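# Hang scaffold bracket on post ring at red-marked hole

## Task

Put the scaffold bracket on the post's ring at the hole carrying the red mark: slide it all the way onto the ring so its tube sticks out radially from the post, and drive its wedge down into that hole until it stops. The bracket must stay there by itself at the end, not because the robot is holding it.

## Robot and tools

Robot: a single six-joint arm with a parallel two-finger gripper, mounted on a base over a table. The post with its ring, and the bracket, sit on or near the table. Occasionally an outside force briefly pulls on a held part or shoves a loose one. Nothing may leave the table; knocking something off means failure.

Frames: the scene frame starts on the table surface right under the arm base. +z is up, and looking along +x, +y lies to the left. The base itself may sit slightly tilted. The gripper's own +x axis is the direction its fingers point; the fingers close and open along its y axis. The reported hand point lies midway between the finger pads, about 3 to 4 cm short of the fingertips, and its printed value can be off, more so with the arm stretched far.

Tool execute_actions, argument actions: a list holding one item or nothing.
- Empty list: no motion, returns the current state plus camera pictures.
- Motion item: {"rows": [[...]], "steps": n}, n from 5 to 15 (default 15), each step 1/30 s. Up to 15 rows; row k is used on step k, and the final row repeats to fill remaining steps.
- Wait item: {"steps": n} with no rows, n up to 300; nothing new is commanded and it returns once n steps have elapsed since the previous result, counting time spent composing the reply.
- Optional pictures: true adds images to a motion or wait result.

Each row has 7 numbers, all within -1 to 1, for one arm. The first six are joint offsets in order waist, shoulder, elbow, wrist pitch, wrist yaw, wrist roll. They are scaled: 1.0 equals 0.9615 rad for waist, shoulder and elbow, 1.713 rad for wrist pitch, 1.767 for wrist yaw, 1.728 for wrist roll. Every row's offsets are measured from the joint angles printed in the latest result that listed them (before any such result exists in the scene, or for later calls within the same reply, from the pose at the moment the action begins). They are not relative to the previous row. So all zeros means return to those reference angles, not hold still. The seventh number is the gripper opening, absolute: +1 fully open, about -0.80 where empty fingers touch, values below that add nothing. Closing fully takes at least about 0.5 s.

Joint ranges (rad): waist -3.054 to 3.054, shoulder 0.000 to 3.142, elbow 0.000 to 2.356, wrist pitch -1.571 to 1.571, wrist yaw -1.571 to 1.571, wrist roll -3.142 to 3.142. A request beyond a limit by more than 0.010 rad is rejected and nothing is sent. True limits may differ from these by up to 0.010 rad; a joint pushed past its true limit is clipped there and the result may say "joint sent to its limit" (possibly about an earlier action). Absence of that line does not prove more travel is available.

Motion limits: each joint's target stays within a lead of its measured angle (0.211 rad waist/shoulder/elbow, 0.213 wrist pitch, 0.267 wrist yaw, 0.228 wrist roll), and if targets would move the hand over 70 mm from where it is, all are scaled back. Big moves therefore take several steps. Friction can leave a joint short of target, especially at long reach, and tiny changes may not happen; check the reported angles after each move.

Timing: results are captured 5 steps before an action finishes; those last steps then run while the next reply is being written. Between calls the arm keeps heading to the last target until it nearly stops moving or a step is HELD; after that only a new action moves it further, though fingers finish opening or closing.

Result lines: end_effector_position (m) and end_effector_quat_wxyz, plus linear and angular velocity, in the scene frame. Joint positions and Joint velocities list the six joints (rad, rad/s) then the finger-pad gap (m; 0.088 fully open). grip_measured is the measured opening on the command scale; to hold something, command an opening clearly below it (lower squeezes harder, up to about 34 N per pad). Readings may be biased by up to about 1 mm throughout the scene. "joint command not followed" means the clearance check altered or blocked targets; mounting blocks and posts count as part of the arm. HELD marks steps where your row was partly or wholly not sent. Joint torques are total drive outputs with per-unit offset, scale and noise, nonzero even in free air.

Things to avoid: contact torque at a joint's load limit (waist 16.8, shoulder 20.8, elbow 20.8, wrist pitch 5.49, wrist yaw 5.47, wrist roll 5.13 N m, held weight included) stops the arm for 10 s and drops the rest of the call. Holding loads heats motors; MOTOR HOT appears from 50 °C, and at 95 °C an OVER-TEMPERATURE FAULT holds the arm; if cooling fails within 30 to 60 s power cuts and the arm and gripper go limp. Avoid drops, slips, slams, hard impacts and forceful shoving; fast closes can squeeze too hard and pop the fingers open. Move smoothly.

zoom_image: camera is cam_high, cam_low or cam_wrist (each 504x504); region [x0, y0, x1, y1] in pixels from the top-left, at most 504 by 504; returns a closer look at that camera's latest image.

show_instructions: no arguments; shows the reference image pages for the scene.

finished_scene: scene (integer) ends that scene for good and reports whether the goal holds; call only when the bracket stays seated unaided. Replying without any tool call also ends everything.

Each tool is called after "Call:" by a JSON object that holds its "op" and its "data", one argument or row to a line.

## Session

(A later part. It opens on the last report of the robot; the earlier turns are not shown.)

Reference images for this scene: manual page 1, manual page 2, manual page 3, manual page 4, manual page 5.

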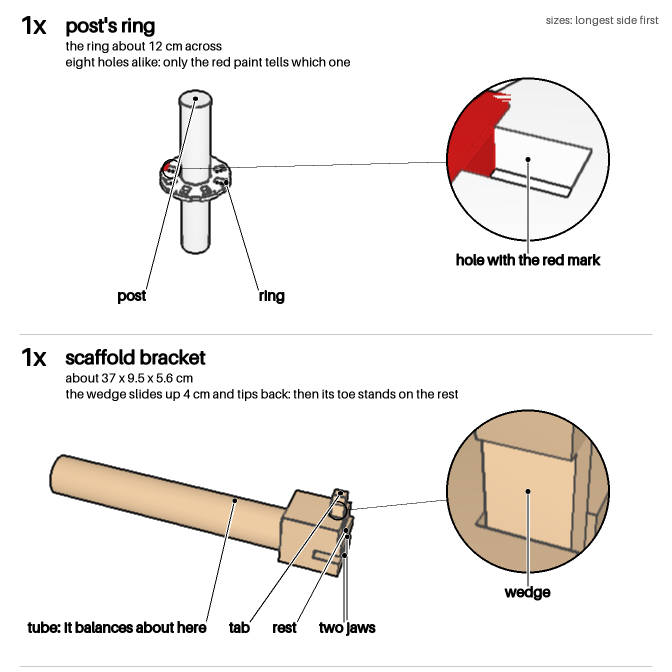

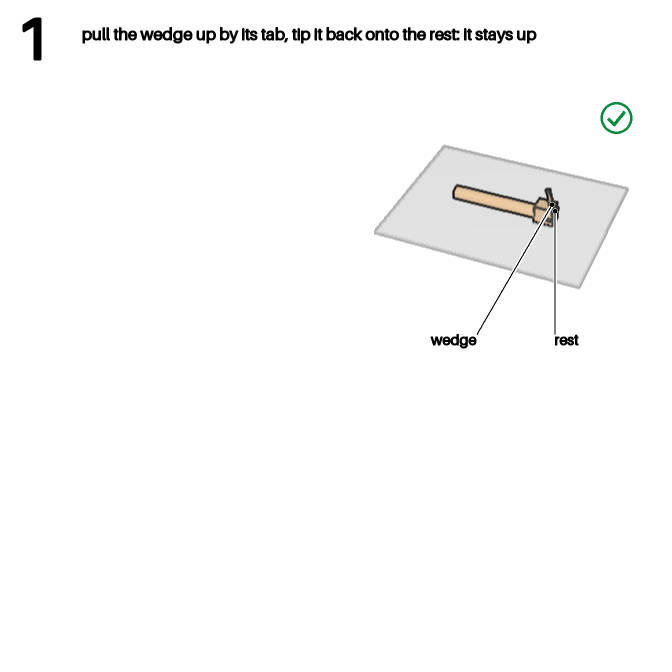

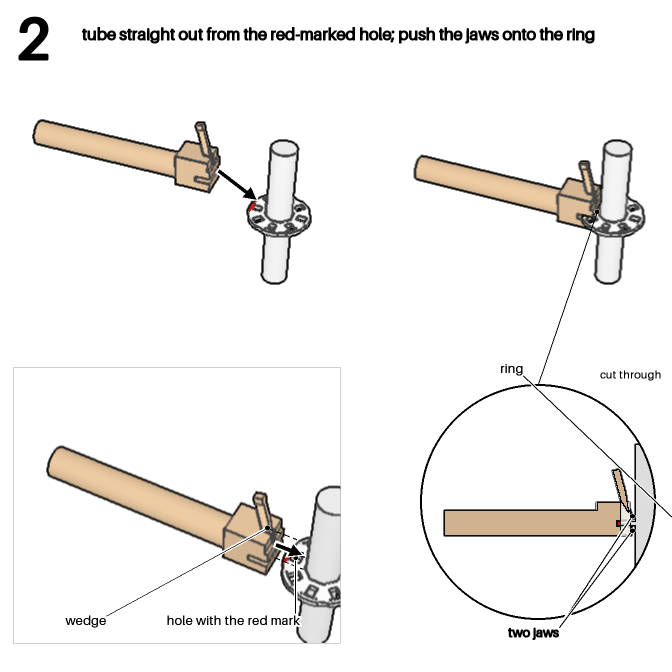

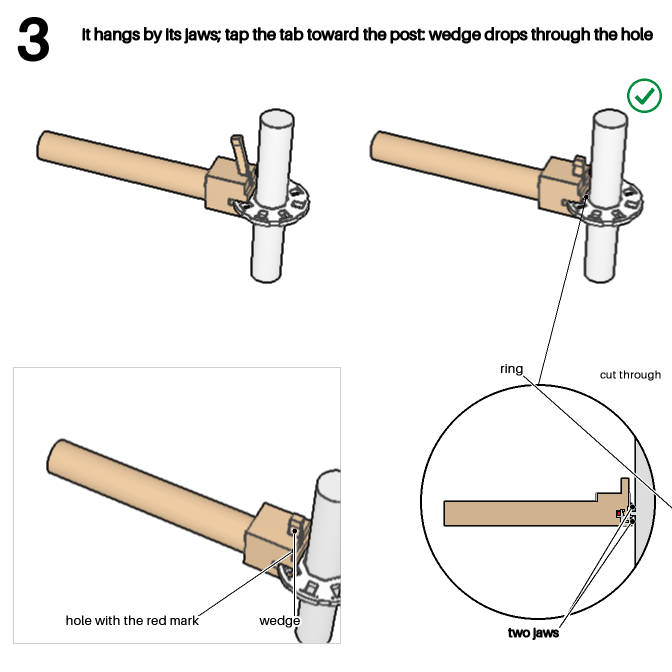

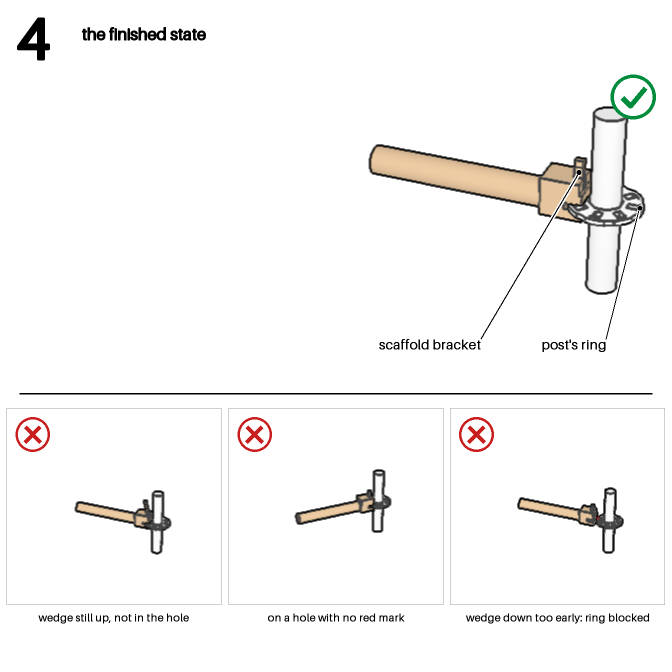

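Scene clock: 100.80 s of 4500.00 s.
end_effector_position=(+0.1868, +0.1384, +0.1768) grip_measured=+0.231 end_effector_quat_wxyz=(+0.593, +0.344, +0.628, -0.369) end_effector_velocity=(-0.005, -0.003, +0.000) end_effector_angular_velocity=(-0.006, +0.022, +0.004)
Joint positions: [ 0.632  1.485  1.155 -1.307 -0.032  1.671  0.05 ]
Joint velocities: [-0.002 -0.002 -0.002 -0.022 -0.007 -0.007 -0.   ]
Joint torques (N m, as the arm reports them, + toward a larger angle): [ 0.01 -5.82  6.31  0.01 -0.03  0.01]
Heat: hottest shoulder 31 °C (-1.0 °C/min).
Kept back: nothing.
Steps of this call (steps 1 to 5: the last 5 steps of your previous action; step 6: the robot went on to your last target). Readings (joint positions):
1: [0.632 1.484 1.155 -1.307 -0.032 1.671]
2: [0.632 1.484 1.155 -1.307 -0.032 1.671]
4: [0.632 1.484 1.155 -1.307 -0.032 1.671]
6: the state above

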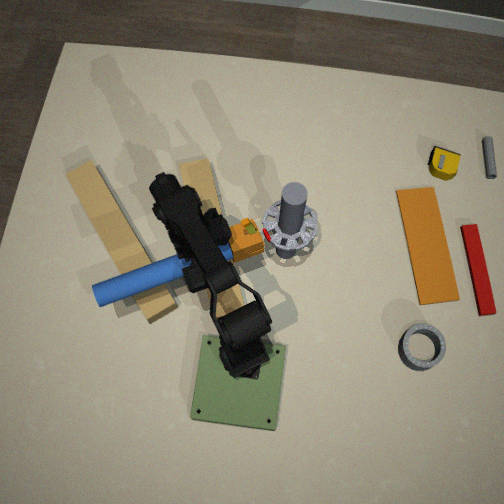

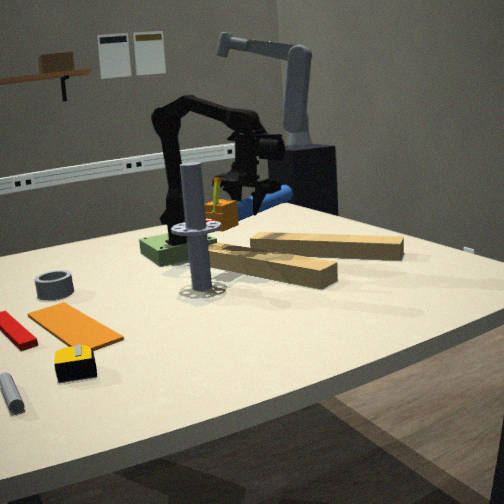

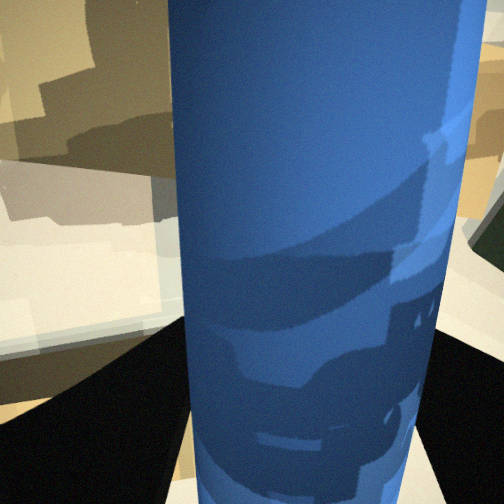

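Call:
{"op": "execute_actions", "data": {
  "actions": [
    {"rows": [[-0.007,-0.002,0,0,0,-0.004,-1],[-0.014,-0.004,0,0,0,-0.008,-1],[-0.021,-0.006,0,0,0,-0.012,-1],[-0.028,-0.008,0,0,0,-0.016,-1],[-0.035,-0.01,0,0,0,-0.02,-1],[-0.042,-0.012,0,0,0,-0.0235,-1],[-0.049,-0.013,0,0,0,-0.0275,-1],[-0.056,-0.014,0,0,0,-0.031,-1],[-0.062,-0.015,0,0,0,-0.035,-1],[-0.066,-0.015,0,0,0,-0.037,-1]], "steps": 15}
  ]
}}

Call:
{"op": "execute_actions", "data": {
  "actions": [
    {"steps": 6}
  ],
  "pictures": true
}}

Call:
{"op": "zoom_image", "data": {
  "camera": "cam_low",
  "region": [190, 180, 250, 240]
}}

Call:
{"op": "zoom_image", "data": {
  "camera": "cam_high",
  "region": [207, 165, 337, 295]
}}

Scene clock: 101.47 s of 4500.00 s.
end_effector_position=(+0.1925, +0.1287, +0.1759) grip_measured=+0.231 end_effector_quat_wxyz=(+0.592, +0.343, +0.629, -0.369) end_effector_velocity=(+0.024, -0.034, -0.000) end_effector_angular_velocity=(+0.022, -0.001, -0.030)
Joint positions: [ 0.584  1.485  1.151 -1.307 -0.032  1.622  0.05 ]
Joint velocities: [-0.183 -0.002 -0.002  0.007 -0.007 -0.154 -0.   ]
Joint torques (N m, as the arm reports them, + toward a larger angle): [-0.22 -7.09  4.85  0.36 -0.04 -0.05]
Heat: hottest shoulder 31 °C (-1.0 °C/min).
Steps of this call (steps 1 to 10: the robot went on to your last target; steps 11 to 20: the first 10 steps of this action). Readings (joint positions):
11: [0.632 1.485 1.155 -1.307 -0.032 1.671]
12: [0.630 1.485 1.155 -1.307 -0.032 1.668]
14: [0.623 1.485 1.154 -1.307 -0.032 1.658]
18: [0.597 1.485 1.151 -1.307 -0.032 1.634]
20: the state above

Scene clock: 101.67 s of 4500.00 s.
end_effector_position=(+0.1928, +0.1282, +0.1760) grip_measured=+0.231 end_effector_quat_wxyz=(+0.589, +0.344, +0.632, -0.367) end_effector_velocity=(+0.001, +0.001, -0.001) end_effector_angular_velocity=(+0.009, +0.002, +0.019)
Joint positions: [ 0.576  1.485  1.151 -1.308 -0.041  1.611  0.05 ]
Joint velocities: [-0.002  0.002 -0.002  0.007 -0.007 -0.022  0.   ]
Joint torques (N m, as the arm reports them, + toward a larger angle): [-0.74 -7.17  4.75  0.36  0.31 -0.11]
Heat: hottest shoulder 31 °C (-1.0 °C/min).
Kept back: nothing.
Steps of this call (steps 1 to 5: the last 5 steps of your previous action; step 6: the robot went on to your last target). Readings (joint positions):
1: [0.580 1.485 1.151 -1.307 -0.036 1.618]
2: [0.578 1.485 1.151 -1.307 -0.037 1.616]
4: [0.576 1.485 1.151 -1.308 -0.040 1.613]
6: the state above

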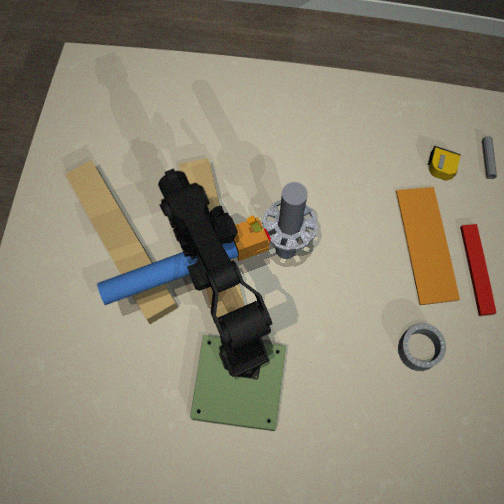

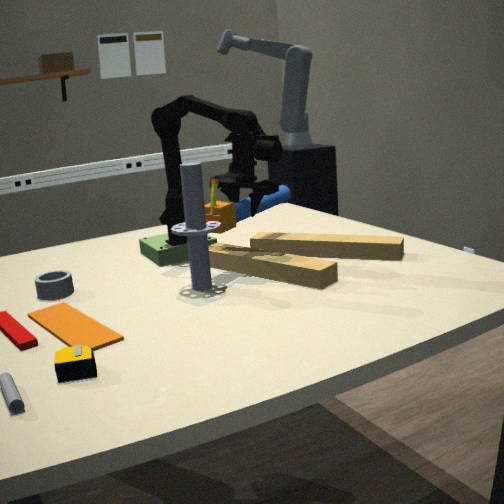

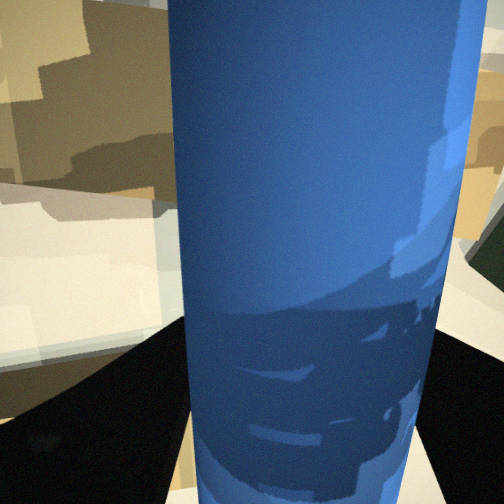

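Region (190, 180, 250, 240) of cam_low's 504x504 image, scaled by 8.400, with more detail than that image has.

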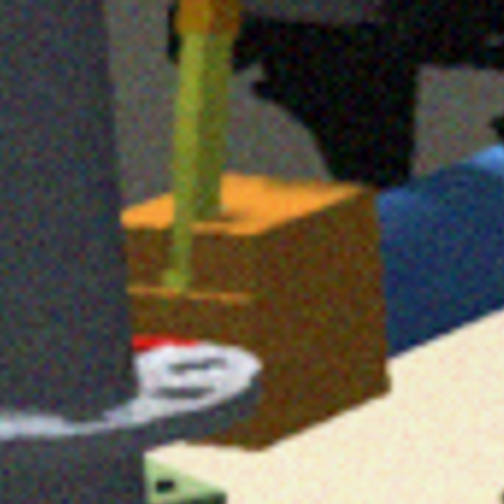

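Region (207, 165, 337, 295) of cam_high's 504x504 image, scaled by 3.877, with more detail than that image has.

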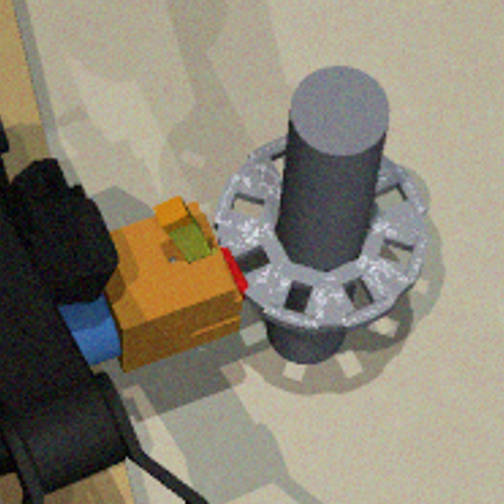

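Call:
{"op": "execute_actions", "data": {
  "actions": [
    {"rows": [[0.02,-0.022,0,-0.005,0.005,0.011,-1]], "steps": 12}
  ]
}}

Call:
{"op": "execute_actions", "data": {
  "actions": [
    {"steps": 6}
  ],
  "pictures": true
}}

Call:
{"op": "zoom_image", "data": {
  "camera": "cam_low",
  "region": [190, 180, 250, 240]
}}

Scene clock: 102.13 s of 4500.00 s.
end_effector_position=(+0.1898, +0.1295, +0.1757) grip_measured=+0.231 end_effector_quat_wxyz=(+0.591, +0.341, +0.631, -0.369) end_effector_velocity=(-0.005, +0.003, +0.001) end_effector_angular_velocity=(+0.004, +0.006, +0.009)
Joint positions: [ 0.591  1.481  1.147 -1.311 -0.035  1.626  0.05 ]
Joint velocities: [ 0.017 -0.007 -0.002 -0.007 -0.007  0.007 -0.   ]
Joint torques (N m, as the arm reports them, + toward a larger angle): [ 0.16 -7.38  4.77  0.02  0.1   0.06]
Heat: hottest shoulder 31 °C (-1.0 °C/min).
Steps of this call (steps 1 to 7: the robot went on to your last target; steps 8 to 14: the first 7 steps of this action). Readings (joint positions):
8: [0.577 1.484 1.151 -1.308 -0.039 1.613]
9: [0.580 1.483 1.150 -1.308 -0.036 1.616]
11: [0.587 1.482 1.148 -1.309 -0.035 1.622]
14: the state above

Scene clock: 102.33 s of 4500.00 s.
end_effector_position=(+0.1896, +0.1295, +0.1758) grip_measured=+0.231 end_effector_quat_wxyz=(+0.591, +0.341, +0.631, -0.370) end_effector_velocity=(-0.001, -0.003, -0.000) end_effector_angular_velocity=(-0.010, +0.002, +0.005)
Joint positions: [ 0.592  1.481  1.147 -1.311 -0.035  1.628  0.05 ]
Joint velocities: [-0.002 -0.002 -0.002 -0.007  0.007 -0.007  0.   ]
Joint torques (N m, as the arm reports them, + toward a larger angle): [ 0.23 -7.42  4.83 -0.03  0.1   0.07]
Heat: hottest shoulder 31 °C (-1.0 °C/min).
Kept back: nothing.
Steps of this call (steps 1 to 5: the last 5 steps of your previous action; step 6: the robot went on to your last target). Readings (joint positions):
1: [0.592 1.481 1.147 -1.311 -0.035 1.627]
2: [0.592 1.481 1.147 -1.311 -0.035 1.627]
4: [0.592 1.481 1.147 -1.311 -0.035 1.628]
6: the state above

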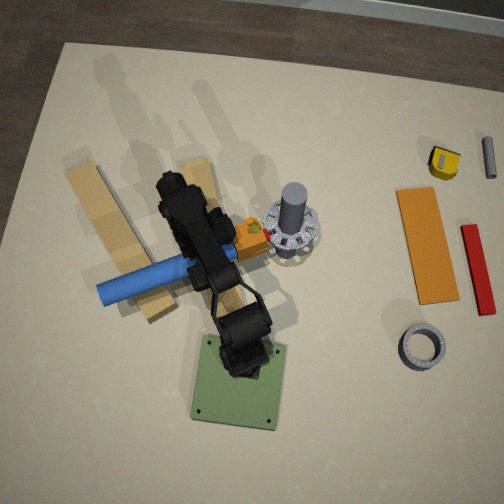

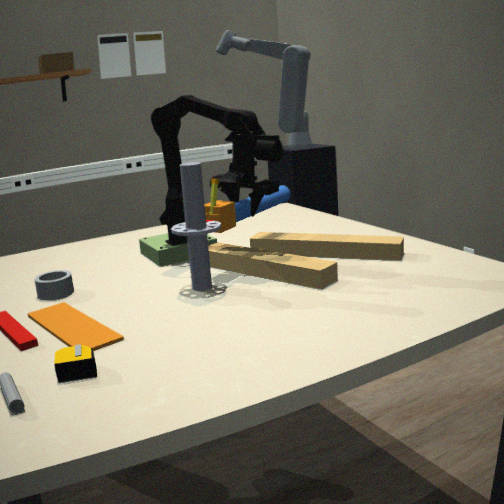

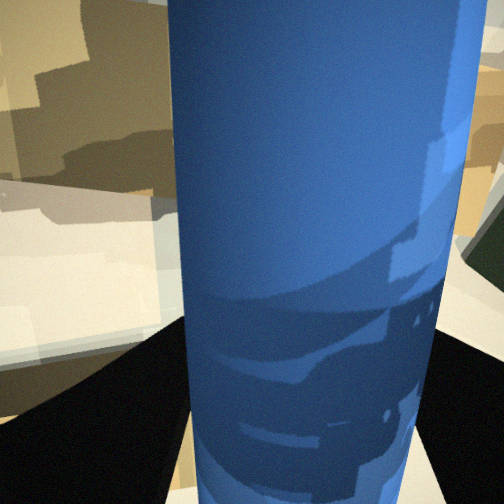

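Region (190, 180, 250, 240) of cam_low's 504x504 image, scaled by 8.400, with more detail than that image has.

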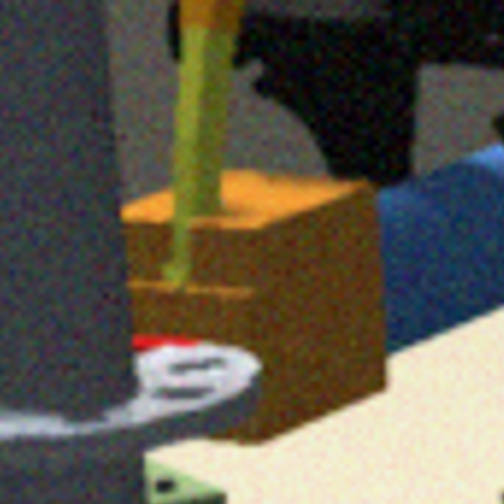

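Call:
{"op": "execute_actions", "data": {
  "actions": [
    {"rows": [[0,0,0.028,-0.004,0,0,-1]], "steps": 12}
  ]
}}

Call:
{"op": "execute_actions", "data": {
  "actions": [
    {"steps": 6}
  ],
  "pictures": true
}}

Call:
{"op": "zoom_image", "data": {
  "camera": "cam_low",
  "region": [190, 180, 250, 240]
}}

Scene clock: 102.87 s of 4500.00 s.
end_effector_position=(+0.1903, +0.1301, +0.1766) grip_measured=+0.231 end_effector_quat_wxyz=(+0.591, +0.342, +0.631, -0.369) end_effector_velocity=(+0.005, +0.004, +0.002) end_effector_angular_velocity=(+0.016, -0.010, +0.004)
Joint positions: [ 0.592  1.483  1.152 -1.313 -0.035  1.628  0.05 ]
Joint velocities: [-0.002  0.007  0.017  0.007 -0.007 -0.007 -0.   ]
Joint torques (N m, as the arm reports them, + toward a larger angle): [-0.12 -5.83  6.37 -0.01 -0.02 -0.02]
Heat: hottest shoulder 31 °C (-1.0 °C/min).
Steps of this call (steps 1 to 9: the robot went on to your last target; steps 10 to 16: the first 7 steps of this action). Readings (joint positions):
10: [0.592 1.481 1.147 -1.311 -0.035 1.628]
11: [0.592 1.481 1.148 -1.312 -0.035 1.628]
13: [0.592 1.482 1.150 -1.313 -0.035 1.628]
16: the state above

Scene clock: 103.07 s of 4500.00 s.
end_effector_position=(+0.1906, +0.1303, +0.1767) grip_measured=+0.231 end_effector_quat_wxyz=(+0.591, +0.342, +0.631, -0.369) end_effector_velocity=(-0.002, -0.001, +0.000) end_effector_angular_velocity=(+0.004, +0.010, +0.019)
Joint positions: [ 0.592  1.484  1.153 -1.313 -0.035  1.628  0.05 ]
Joint velocities: [-0.002 -0.002 -0.002 -0.007 -0.007 -0.022  0.   ]
Joint torques (N m, as the arm reports them, + toward a larger angle): [-0.1  -5.88  6.32 -0.01 -0.04 -0.01]
Heat: hottest shoulder 31 °C (-1.0 °C/min).
Kept back: nothing.
Steps of this call (steps 1 to 5: the last 5 steps of your previous action; step 6: the robot went on to your last target). Readings (joint positions):
1: [0.592 1.483 1.153 -1.313 -0.035 1.628]
2: [0.592 1.483 1.153 -1.313 -0.035 1.628]
4: [0.592 1.484 1.153 -1.313 -0.035 1.628]
6: the state above

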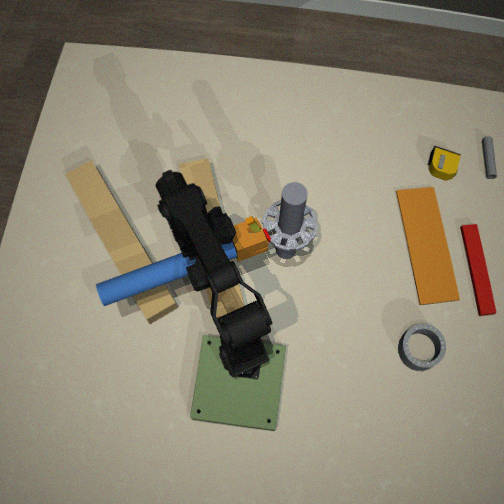

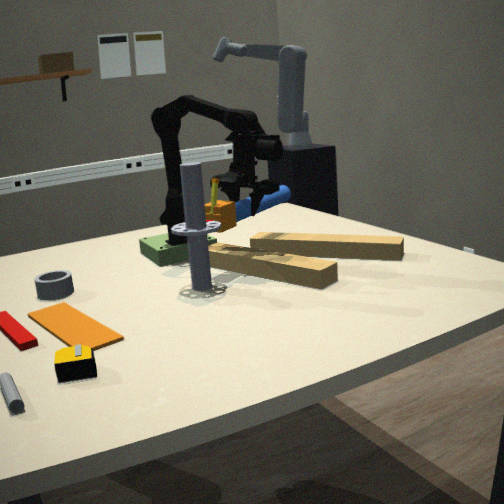

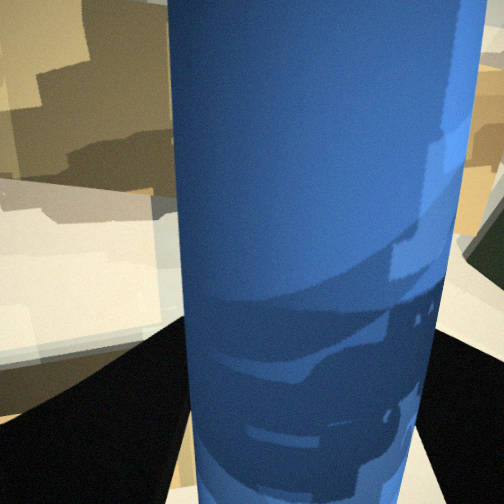

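Region (190, 180, 250, 240) of cam_low's 504x504 image, scaled by 8.400, with more detail than that image has.

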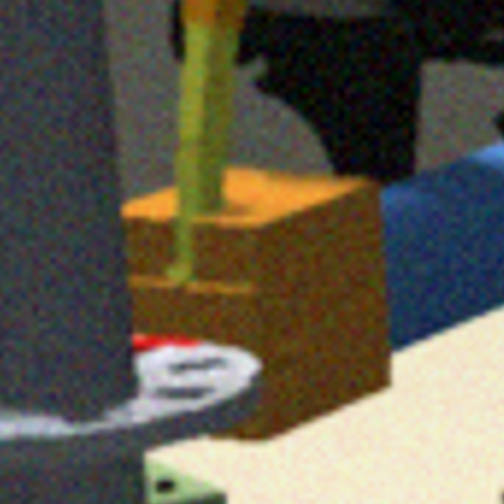

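Call:
{"op": "execute_actions", "data": {
  "actions": [
    {"rows": [[-0.005,0,0.012,0,0,-0.003,-1],[-0.01,0,0.012,0,0,-0.006,-1],[-0.015,0,0.012,0,0,-0.0085,-1],[-0.02,0,0.012,0,0,-0.011,-1],[-0.025,0,0.012,0,0,-0.014,-1],[-0.03,0,0.012,0,0,-0.017,-1]], "steps": 12}
  ]
}}

Call:
{"op": "execute_actions", "data": {
  "actions": [
    {"steps": 6}
  ],
  "pictures": true
}}

Call:
{"op": "zoom_image", "data": {
  "camera": "cam_low",
  "region": [190, 180, 250, 240]
}}

Call:
{"op": "zoom_image", "data": {
  "camera": "cam_high",
  "region": [207, 165, 337, 295]
}}

Scene clock: 103.57 s of 4500.00 s.
end_effector_position=(+0.1924, +0.1278, +0.1760) grip_measured=+0.231 end_effector_quat_wxyz=(+0.589, +0.341, +0.634, -0.368) end_effector_velocity=(-0.004, -0.002, -0.000) end_effector_angular_velocity=(+0.058, +0.066, -0.005)
Joint positions: [ 0.576  1.487  1.153 -1.313 -0.04   1.609  0.05 ]
Joint velocities: [-0.051  0.002 -0.002 -0.022 -0.081 -0.051  0.   ]
Joint torques (N m, as the arm reports them, + toward a larger angle): [-0.88 -5.86  5.5   0.31  0.25 -0.12]
Heat: hottest shoulder 31 °C (-1.0 °C/min).
Steps of this call (steps 1 to 8: the robot went on to your last target; steps 9 to 15: the first 7 steps of this action). Readings (joint positions):
9: [0.592 1.485 1.153 -1.313 -0.035 1.628]
10: [0.591 1.485 1.153 -1.313 -0.035 1.626]
12: [0.586 1.486 1.153 -1.313 -0.035 1.619]
15: the state above

Scene clock: 103.77 s of 4500.00 s.
end_effector_position=(+0.1923, +0.1277, +0.1761) grip_measured=+0.231 end_effector_quat_wxyz=(+0.588, +0.341, +0.635, -0.367) end_effector_velocity=(-0.003, -0.001, -0.001) end_effector_angular_velocity=(+0.000, +0.014, +0.004)
Joint positions: [ 0.573  1.487  1.153 -1.313 -0.045  1.604  0.05 ]
Joint velocities: [-0.002 -0.002 -0.007 -0.007 -0.007 -0.007 -0.   ]
Joint torques (N m, as the arm reports them, + toward a larger angle): [-0.96 -5.84  5.46  0.36  0.39 -0.14]
Heat: hottest shoulder 31 °C (-1.0 °C/min).
Kept back: nothing.
Steps of this call (steps 1 to 5: the last 5 steps of your previous action; step 6: the robot went on to your last target). Readings (joint positions):
1: [0.575 1.487 1.153 -1.313 -0.042 1.607]
2: [0.574 1.487 1.153 -1.313 -0.044 1.605]
4: [0.573 1.487 1.153 -1.313 -0.045 1.604]
6: the state above

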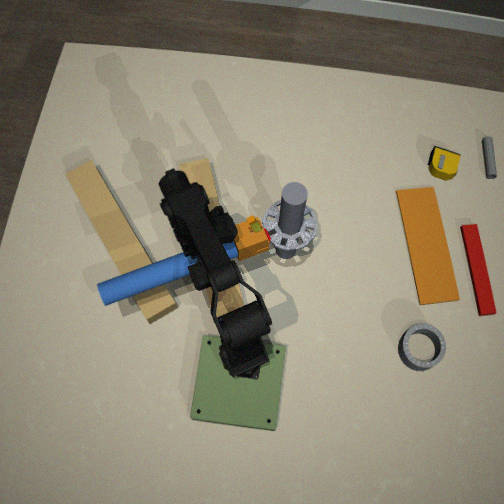

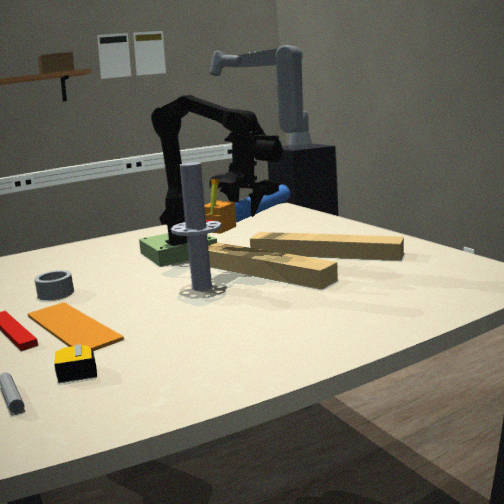

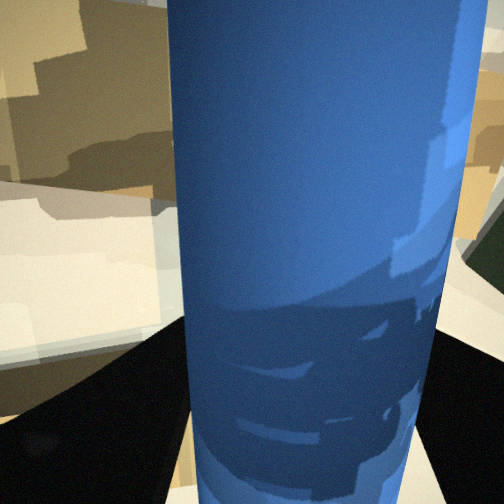

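Region (190, 180, 250, 240) of cam_low's 504x504 image, scaled by 8.400, with more detail than that image has.

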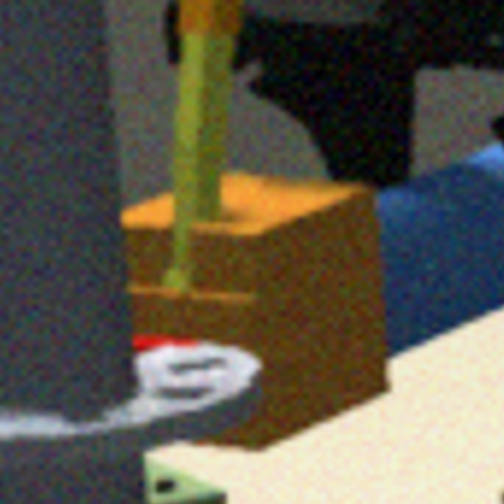

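Region (207, 165, 337, 295) of cam_high's 504x504 image, scaled by 3.877, with more detail than that image has.

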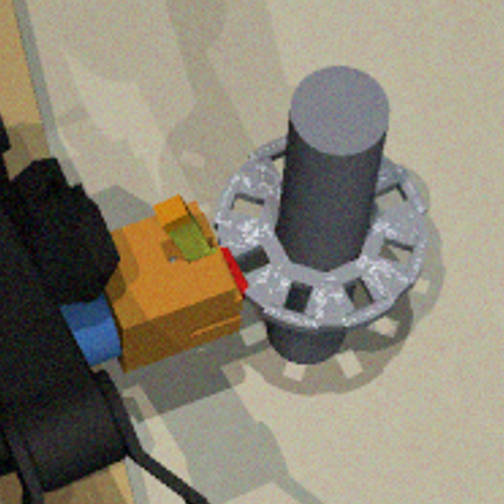

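Call:
{"op": "execute_actions", "data": {
  "actions": [
    {"rows": [[0.02,0,0.03,-0.004,0.005,0.011,-1]], "steps": 14}
  ]
}}

Call:
{"op": "execute_actions", "data": {
  "actions": [
    {"steps": 6}
  ]
}}

Call:
{"op": "execute_actions", "data": {
  "actions": [
    {"rows": [[-0.005,0,0.012,0,0,-0.003,-1],[-0.01,0,0.012,0,0,-0.006,-1],[-0.015,0,0.012,0,0,-0.0085,-1],[-0.02,0,0.012,0,0,-0.011,-1],[-0.025,0,0.012,0,0,-0.014,-1],[-0.03,0,0.012,0,0,-0.017,-1]], "steps": 12}
  ]
}}

Call:
{"op": "execute_actions", "data": {
  "actions": [
    {"steps": 6}
  ],
  "pictures": true
}}

Call:
{"op": "zoom_image", "data": {
  "camera": "cam_low",
  "region": [190, 180, 250, 240]
}}

Call:
{"op": "zoom_image", "data": {
  "camera": "cam_high",
  "region": [207, 165, 337, 295]
}}

Scene clock: 104.53 s of 4500.00 s.
end_effector_position=(+0.1922, +0.1311, +0.1773) grip_measured=+0.231 end_effector_quat_wxyz=(+0.591, +0.341, +0.633, -0.367) end_effector_velocity=(-0.003, +0.000, +0.000) end_effector_angular_velocity=(+0.003, +0.010, +0.009)
Joint positions: [ 0.589  1.491  1.162 -1.315 -0.039  1.619  0.05 ]
Joint velocities: [ 0.002 -0.002 -0.002 -0.007 -0.007 -0.007  0.   ]
Joint torques (N m, as the arm reports them, + toward a larger angle): [ 0.21 -5.91  6.3  -0.01  0.08  0.07]
Heat: hottest shoulder 31 °C (-1.0 °C/min).
Steps of this call (steps 1 to 14: the robot went on to your last target; steps 15 to 23: the first 9 steps of this action). Readings (joint positions):
15: [0.574 1.488 1.154 -1.313 -0.043 1.605]
16: [0.577 1.488 1.155 -1.313 -0.040 1.609]
18: [0.584 1.490 1.158 -1.313 -0.039 1.614]
22: [0.589 1.491 1.162 -1.315 -0.039 1.619]
23: the state above

Scene clock: 104.73 s of 4500.00 s.
end_effector_position=(+0.1922, +0.1311, +0.1774) grip_measured=+0.231 end_effector_quat_wxyz=(+0.591, +0.341, +0.633, -0.367) end_effector_velocity=(-0.001, -0.003, -0.000) end_effector_angular_velocity=(-0.009, +0.002, +0.020)
Joint positions: [ 0.589  1.491  1.162 -1.315 -0.039  1.62   0.05 ]
Joint velocities: [-0.002 -0.002 -0.002 -0.007  0.007 -0.022  0.   ]
Joint torques (N m, as the arm reports them, + toward a larger angle): [ 0.22 -5.87  6.31 -0.01  0.07  0.06]
Heat: hottest shoulder 31 °C (-1.0 °C/min).
Kept back: nothing.
Steps of this call (steps 1 to 5: the last 5 steps of your previous action; step 6: the robot went on to your last target). Readings (joint positions):
1: [0.589 1.491 1.162 -1.315 -0.039 1.620]
2: [0.589 1.491 1.162 -1.315 -0.039 1.620]
4: [0.589 1.491 1.162 -1.315 -0.039 1.620]
6: the state above

Scene clock: 104.97 s of 4500.00 s.
end_effector_position=(+0.1939, +0.1287, +0.1767) grip_measured=+0.231 end_effector_quat_wxyz=(+0.588, +0.340, +0.636, -0.366) end_effector_velocity=(+0.002, -0.000, +0.000) end_effector_angular_velocity=(+0.078, +0.036, +0.004)
Joint positions: [ 0.573  1.494  1.162 -1.315 -0.044  1.602  0.05 ]
Joint velocities: [-0.056 -0.002 -0.002  0.007 -0.081 -0.066 -0.   ]
Joint torques (N m, as the arm reports them, + toward a larger angle): [-0.84 -5.94  5.51  0.3   0.28 -0.11]
Heat: hottest shoulder 31 °C (-1.0 °C/min).
Steps of this call (steps 1 to 7: the first 7 steps of this action). Readings (joint positions):
1: [0.589 1.491 1.162 -1.315 -0.039 1.620]
2: [0.589 1.492 1.162 -1.315 -0.039 1.619]
4: [0.584 1.493 1.162 -1.315 -0.039 1.612]
7: the state above

Scene clock: 105.17 s of 4500.00 s.
end_effector_position=(+0.1940, +0.1286, +0.1767) grip_measured=+0.231 end_effector_quat_wxyz=(+0.587, +0.340, +0.637, -0.365) end_effector_velocity=(-0.007, -0.003, +0.002) end_effector_angular_velocity=(-0.010, +0.031, +0.004)
Joint positions: [ 0.57   1.494  1.162 -1.315 -0.048  1.596  0.05 ]
Joint velocities: [-0.002 -0.002  0.002 -0.037 -0.007 -0.007 -0.   ]
Joint torques (N m, as the arm reports them, + toward a larger angle): [-0.98 -5.85  5.45  0.36  0.37 -0.14]
Heat: hottest shoulder 31 °C (+0.0 °C/min).
Kept back: nothing.
Steps of this call (steps 1 to 5: the last 5 steps of your previous action; step 6: the robot went on to your last target). Readings (joint positions):
1: [0.572 1.494 1.162 -1.315 -0.046 1.599]
2: [0.571 1.494 1.162 -1.315 -0.047 1.598]
4: [0.570 1.494 1.162 -1.315 -0.048 1.596]
6: the state above

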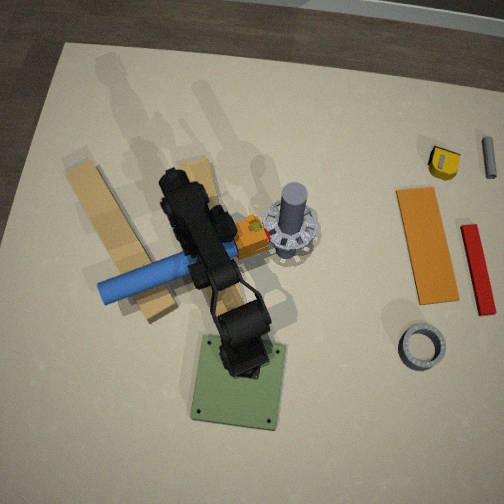

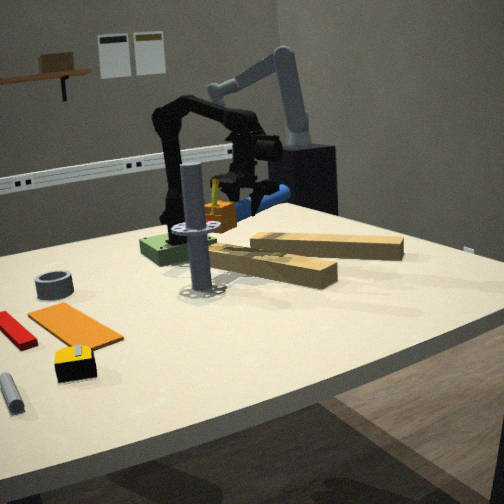

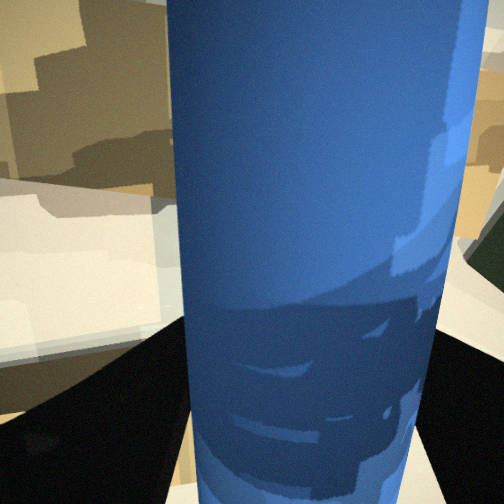

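Region (190, 180, 250, 240) of cam_low's 504x504 image, scaled by 8.400, with more detail than that image has.

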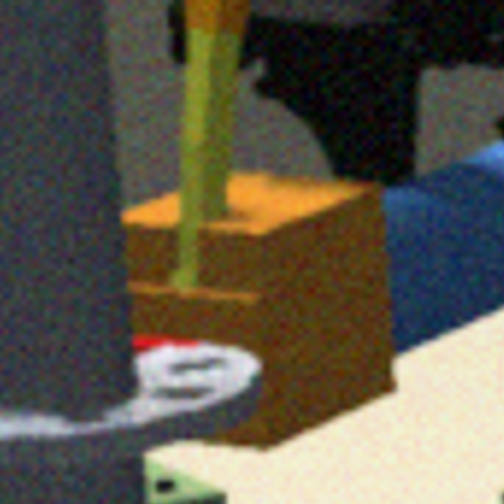

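Region (207, 165, 337, 295) of cam_high's 504x504 image, scaled by 3.877, with more detail than that image has.

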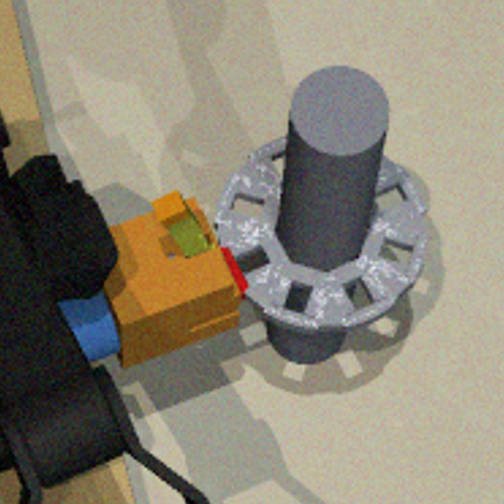

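Call:
{"op": "execute_actions", "data": {
  "actions": [],
  "pictures": true
}}

Call:
{"op": "zoom_image", "data": {
  "camera": "cam_low",
  "region": [150, 150, 310, 310]
}}

Call:
{"op": "zoom_image", "data": {
  "camera": "cam_high",
  "region": [207, 165, 337, 295]
}}

Scene clock: 105.97 s of 4500.00 s.
end_effector_position=(+0.1940, +0.1285, +0.1767) grip_measured=+0.231 end_effector_quat_wxyz=(+0.587, +0.341, +0.637, -0.365) end_effector_velocity=(+0.000, +0.001, +0.001) end_effector_angular_velocity=(+0.013, -0.007, +0.004)
Joint positions: [ 0.57   1.494  1.162 -1.315 -0.048  1.596  0.05 ]
Joint velocities: [-0.002 -0.007 -0.002  0.007 -0.007 -0.007 -0.   ]
Joint torques (N m, as the arm reports them, + toward a larger angle): [-1.04 -5.87  5.5   0.35  0.37 -0.16]
Heat: hottest shoulder 31 °C (+0.0 °C/min).
Kept back: nothing.
Steps of this call (steps 1 to 15: the robot went on to your last target; steps 16 to 24: nothing new was sent). Readings (joint positions):
1: [0.570 1.494 1.162 -1.315 -0.048 1.596]
2: [0.570 1.494 1.162 -1.315 -0.048 1.596]
4: [0.570 1.494 1.162 -1.315 -0.048 1.596]
8: [0.570 1.494 1.162 -1.315 -0.048 1.596]
24: the state above
The arm was judged still, so your last target was given up. Only a new action makes it travel on or press farther. Fingers that are still opening or closing keep moving.

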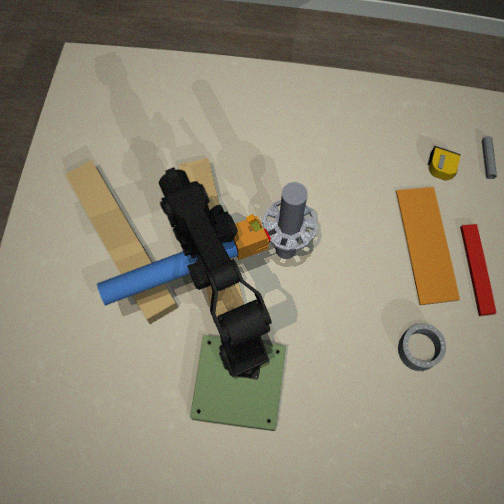

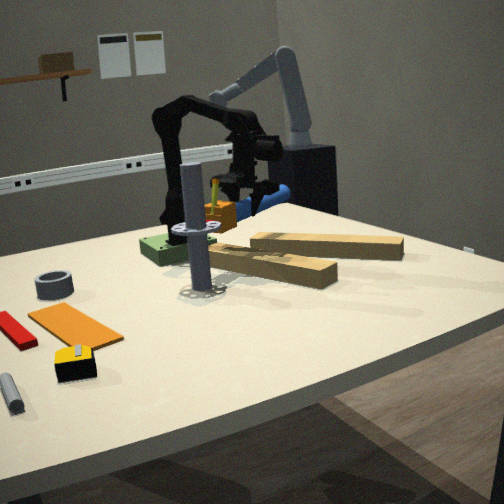

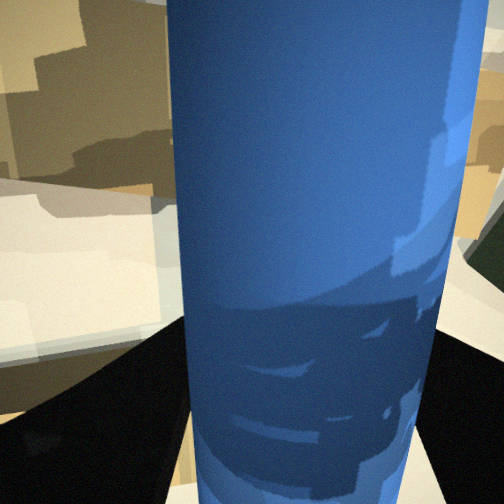

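Region (150, 150, 310, 310) of cam_low's 504x504 image, scaled by 3.150, with more detail than that image has.

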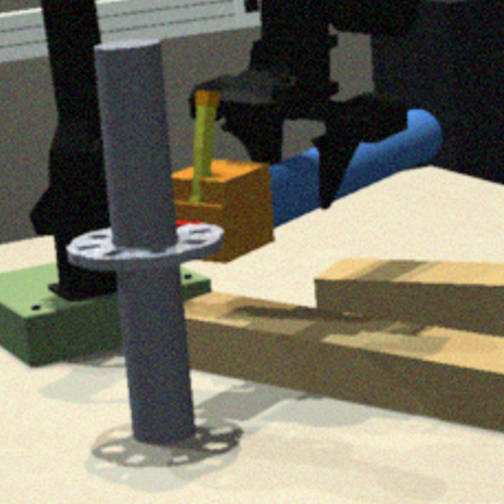

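Region (207, 165, 337, 295) of cam_high's 504x504 image, scaled by 3.877, with more detail than that image has.

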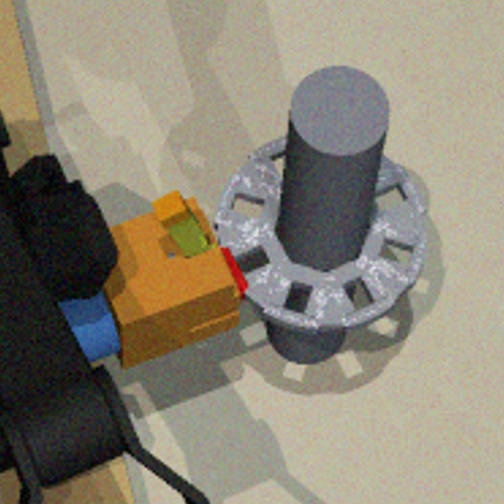

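Call:
{"op": "show_instructions", "data": {

}}

Reference images for this scene: manual page 1, manual page 2, manual page 3, manual page 4, manual page 5.

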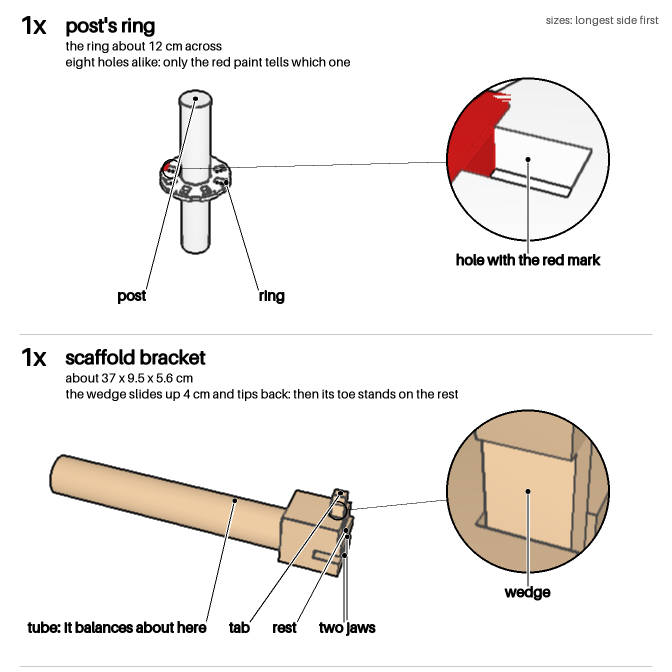

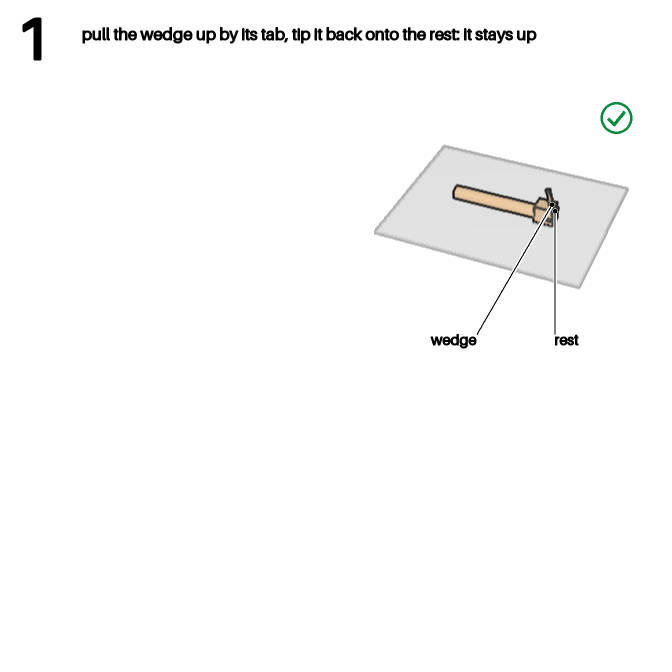

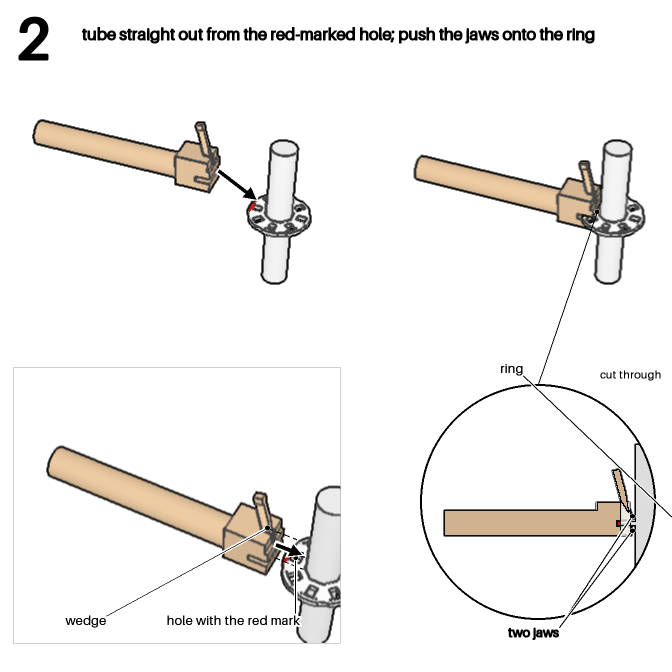

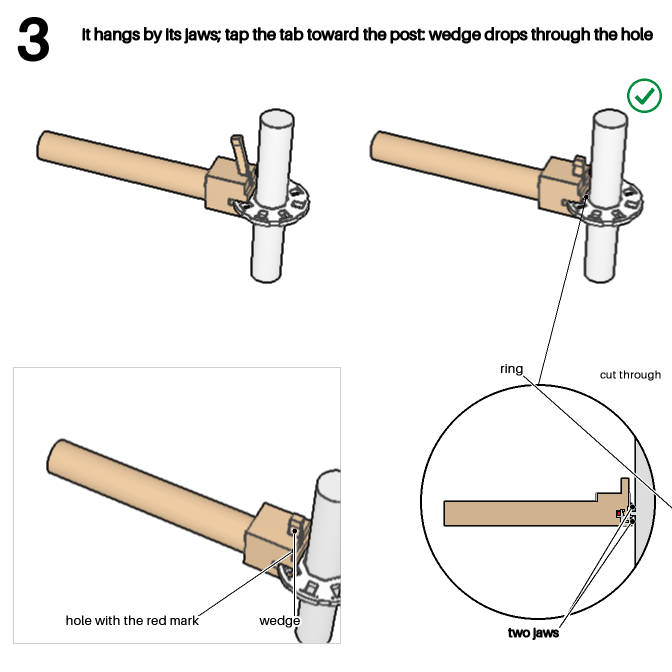

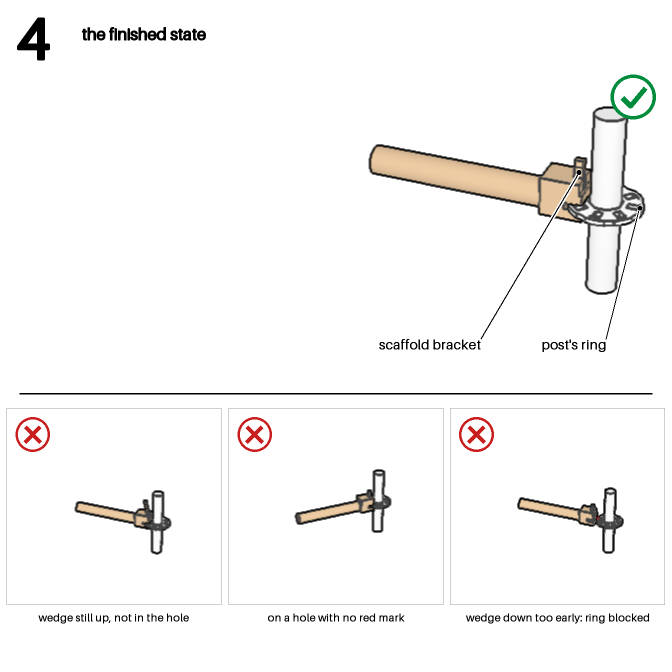

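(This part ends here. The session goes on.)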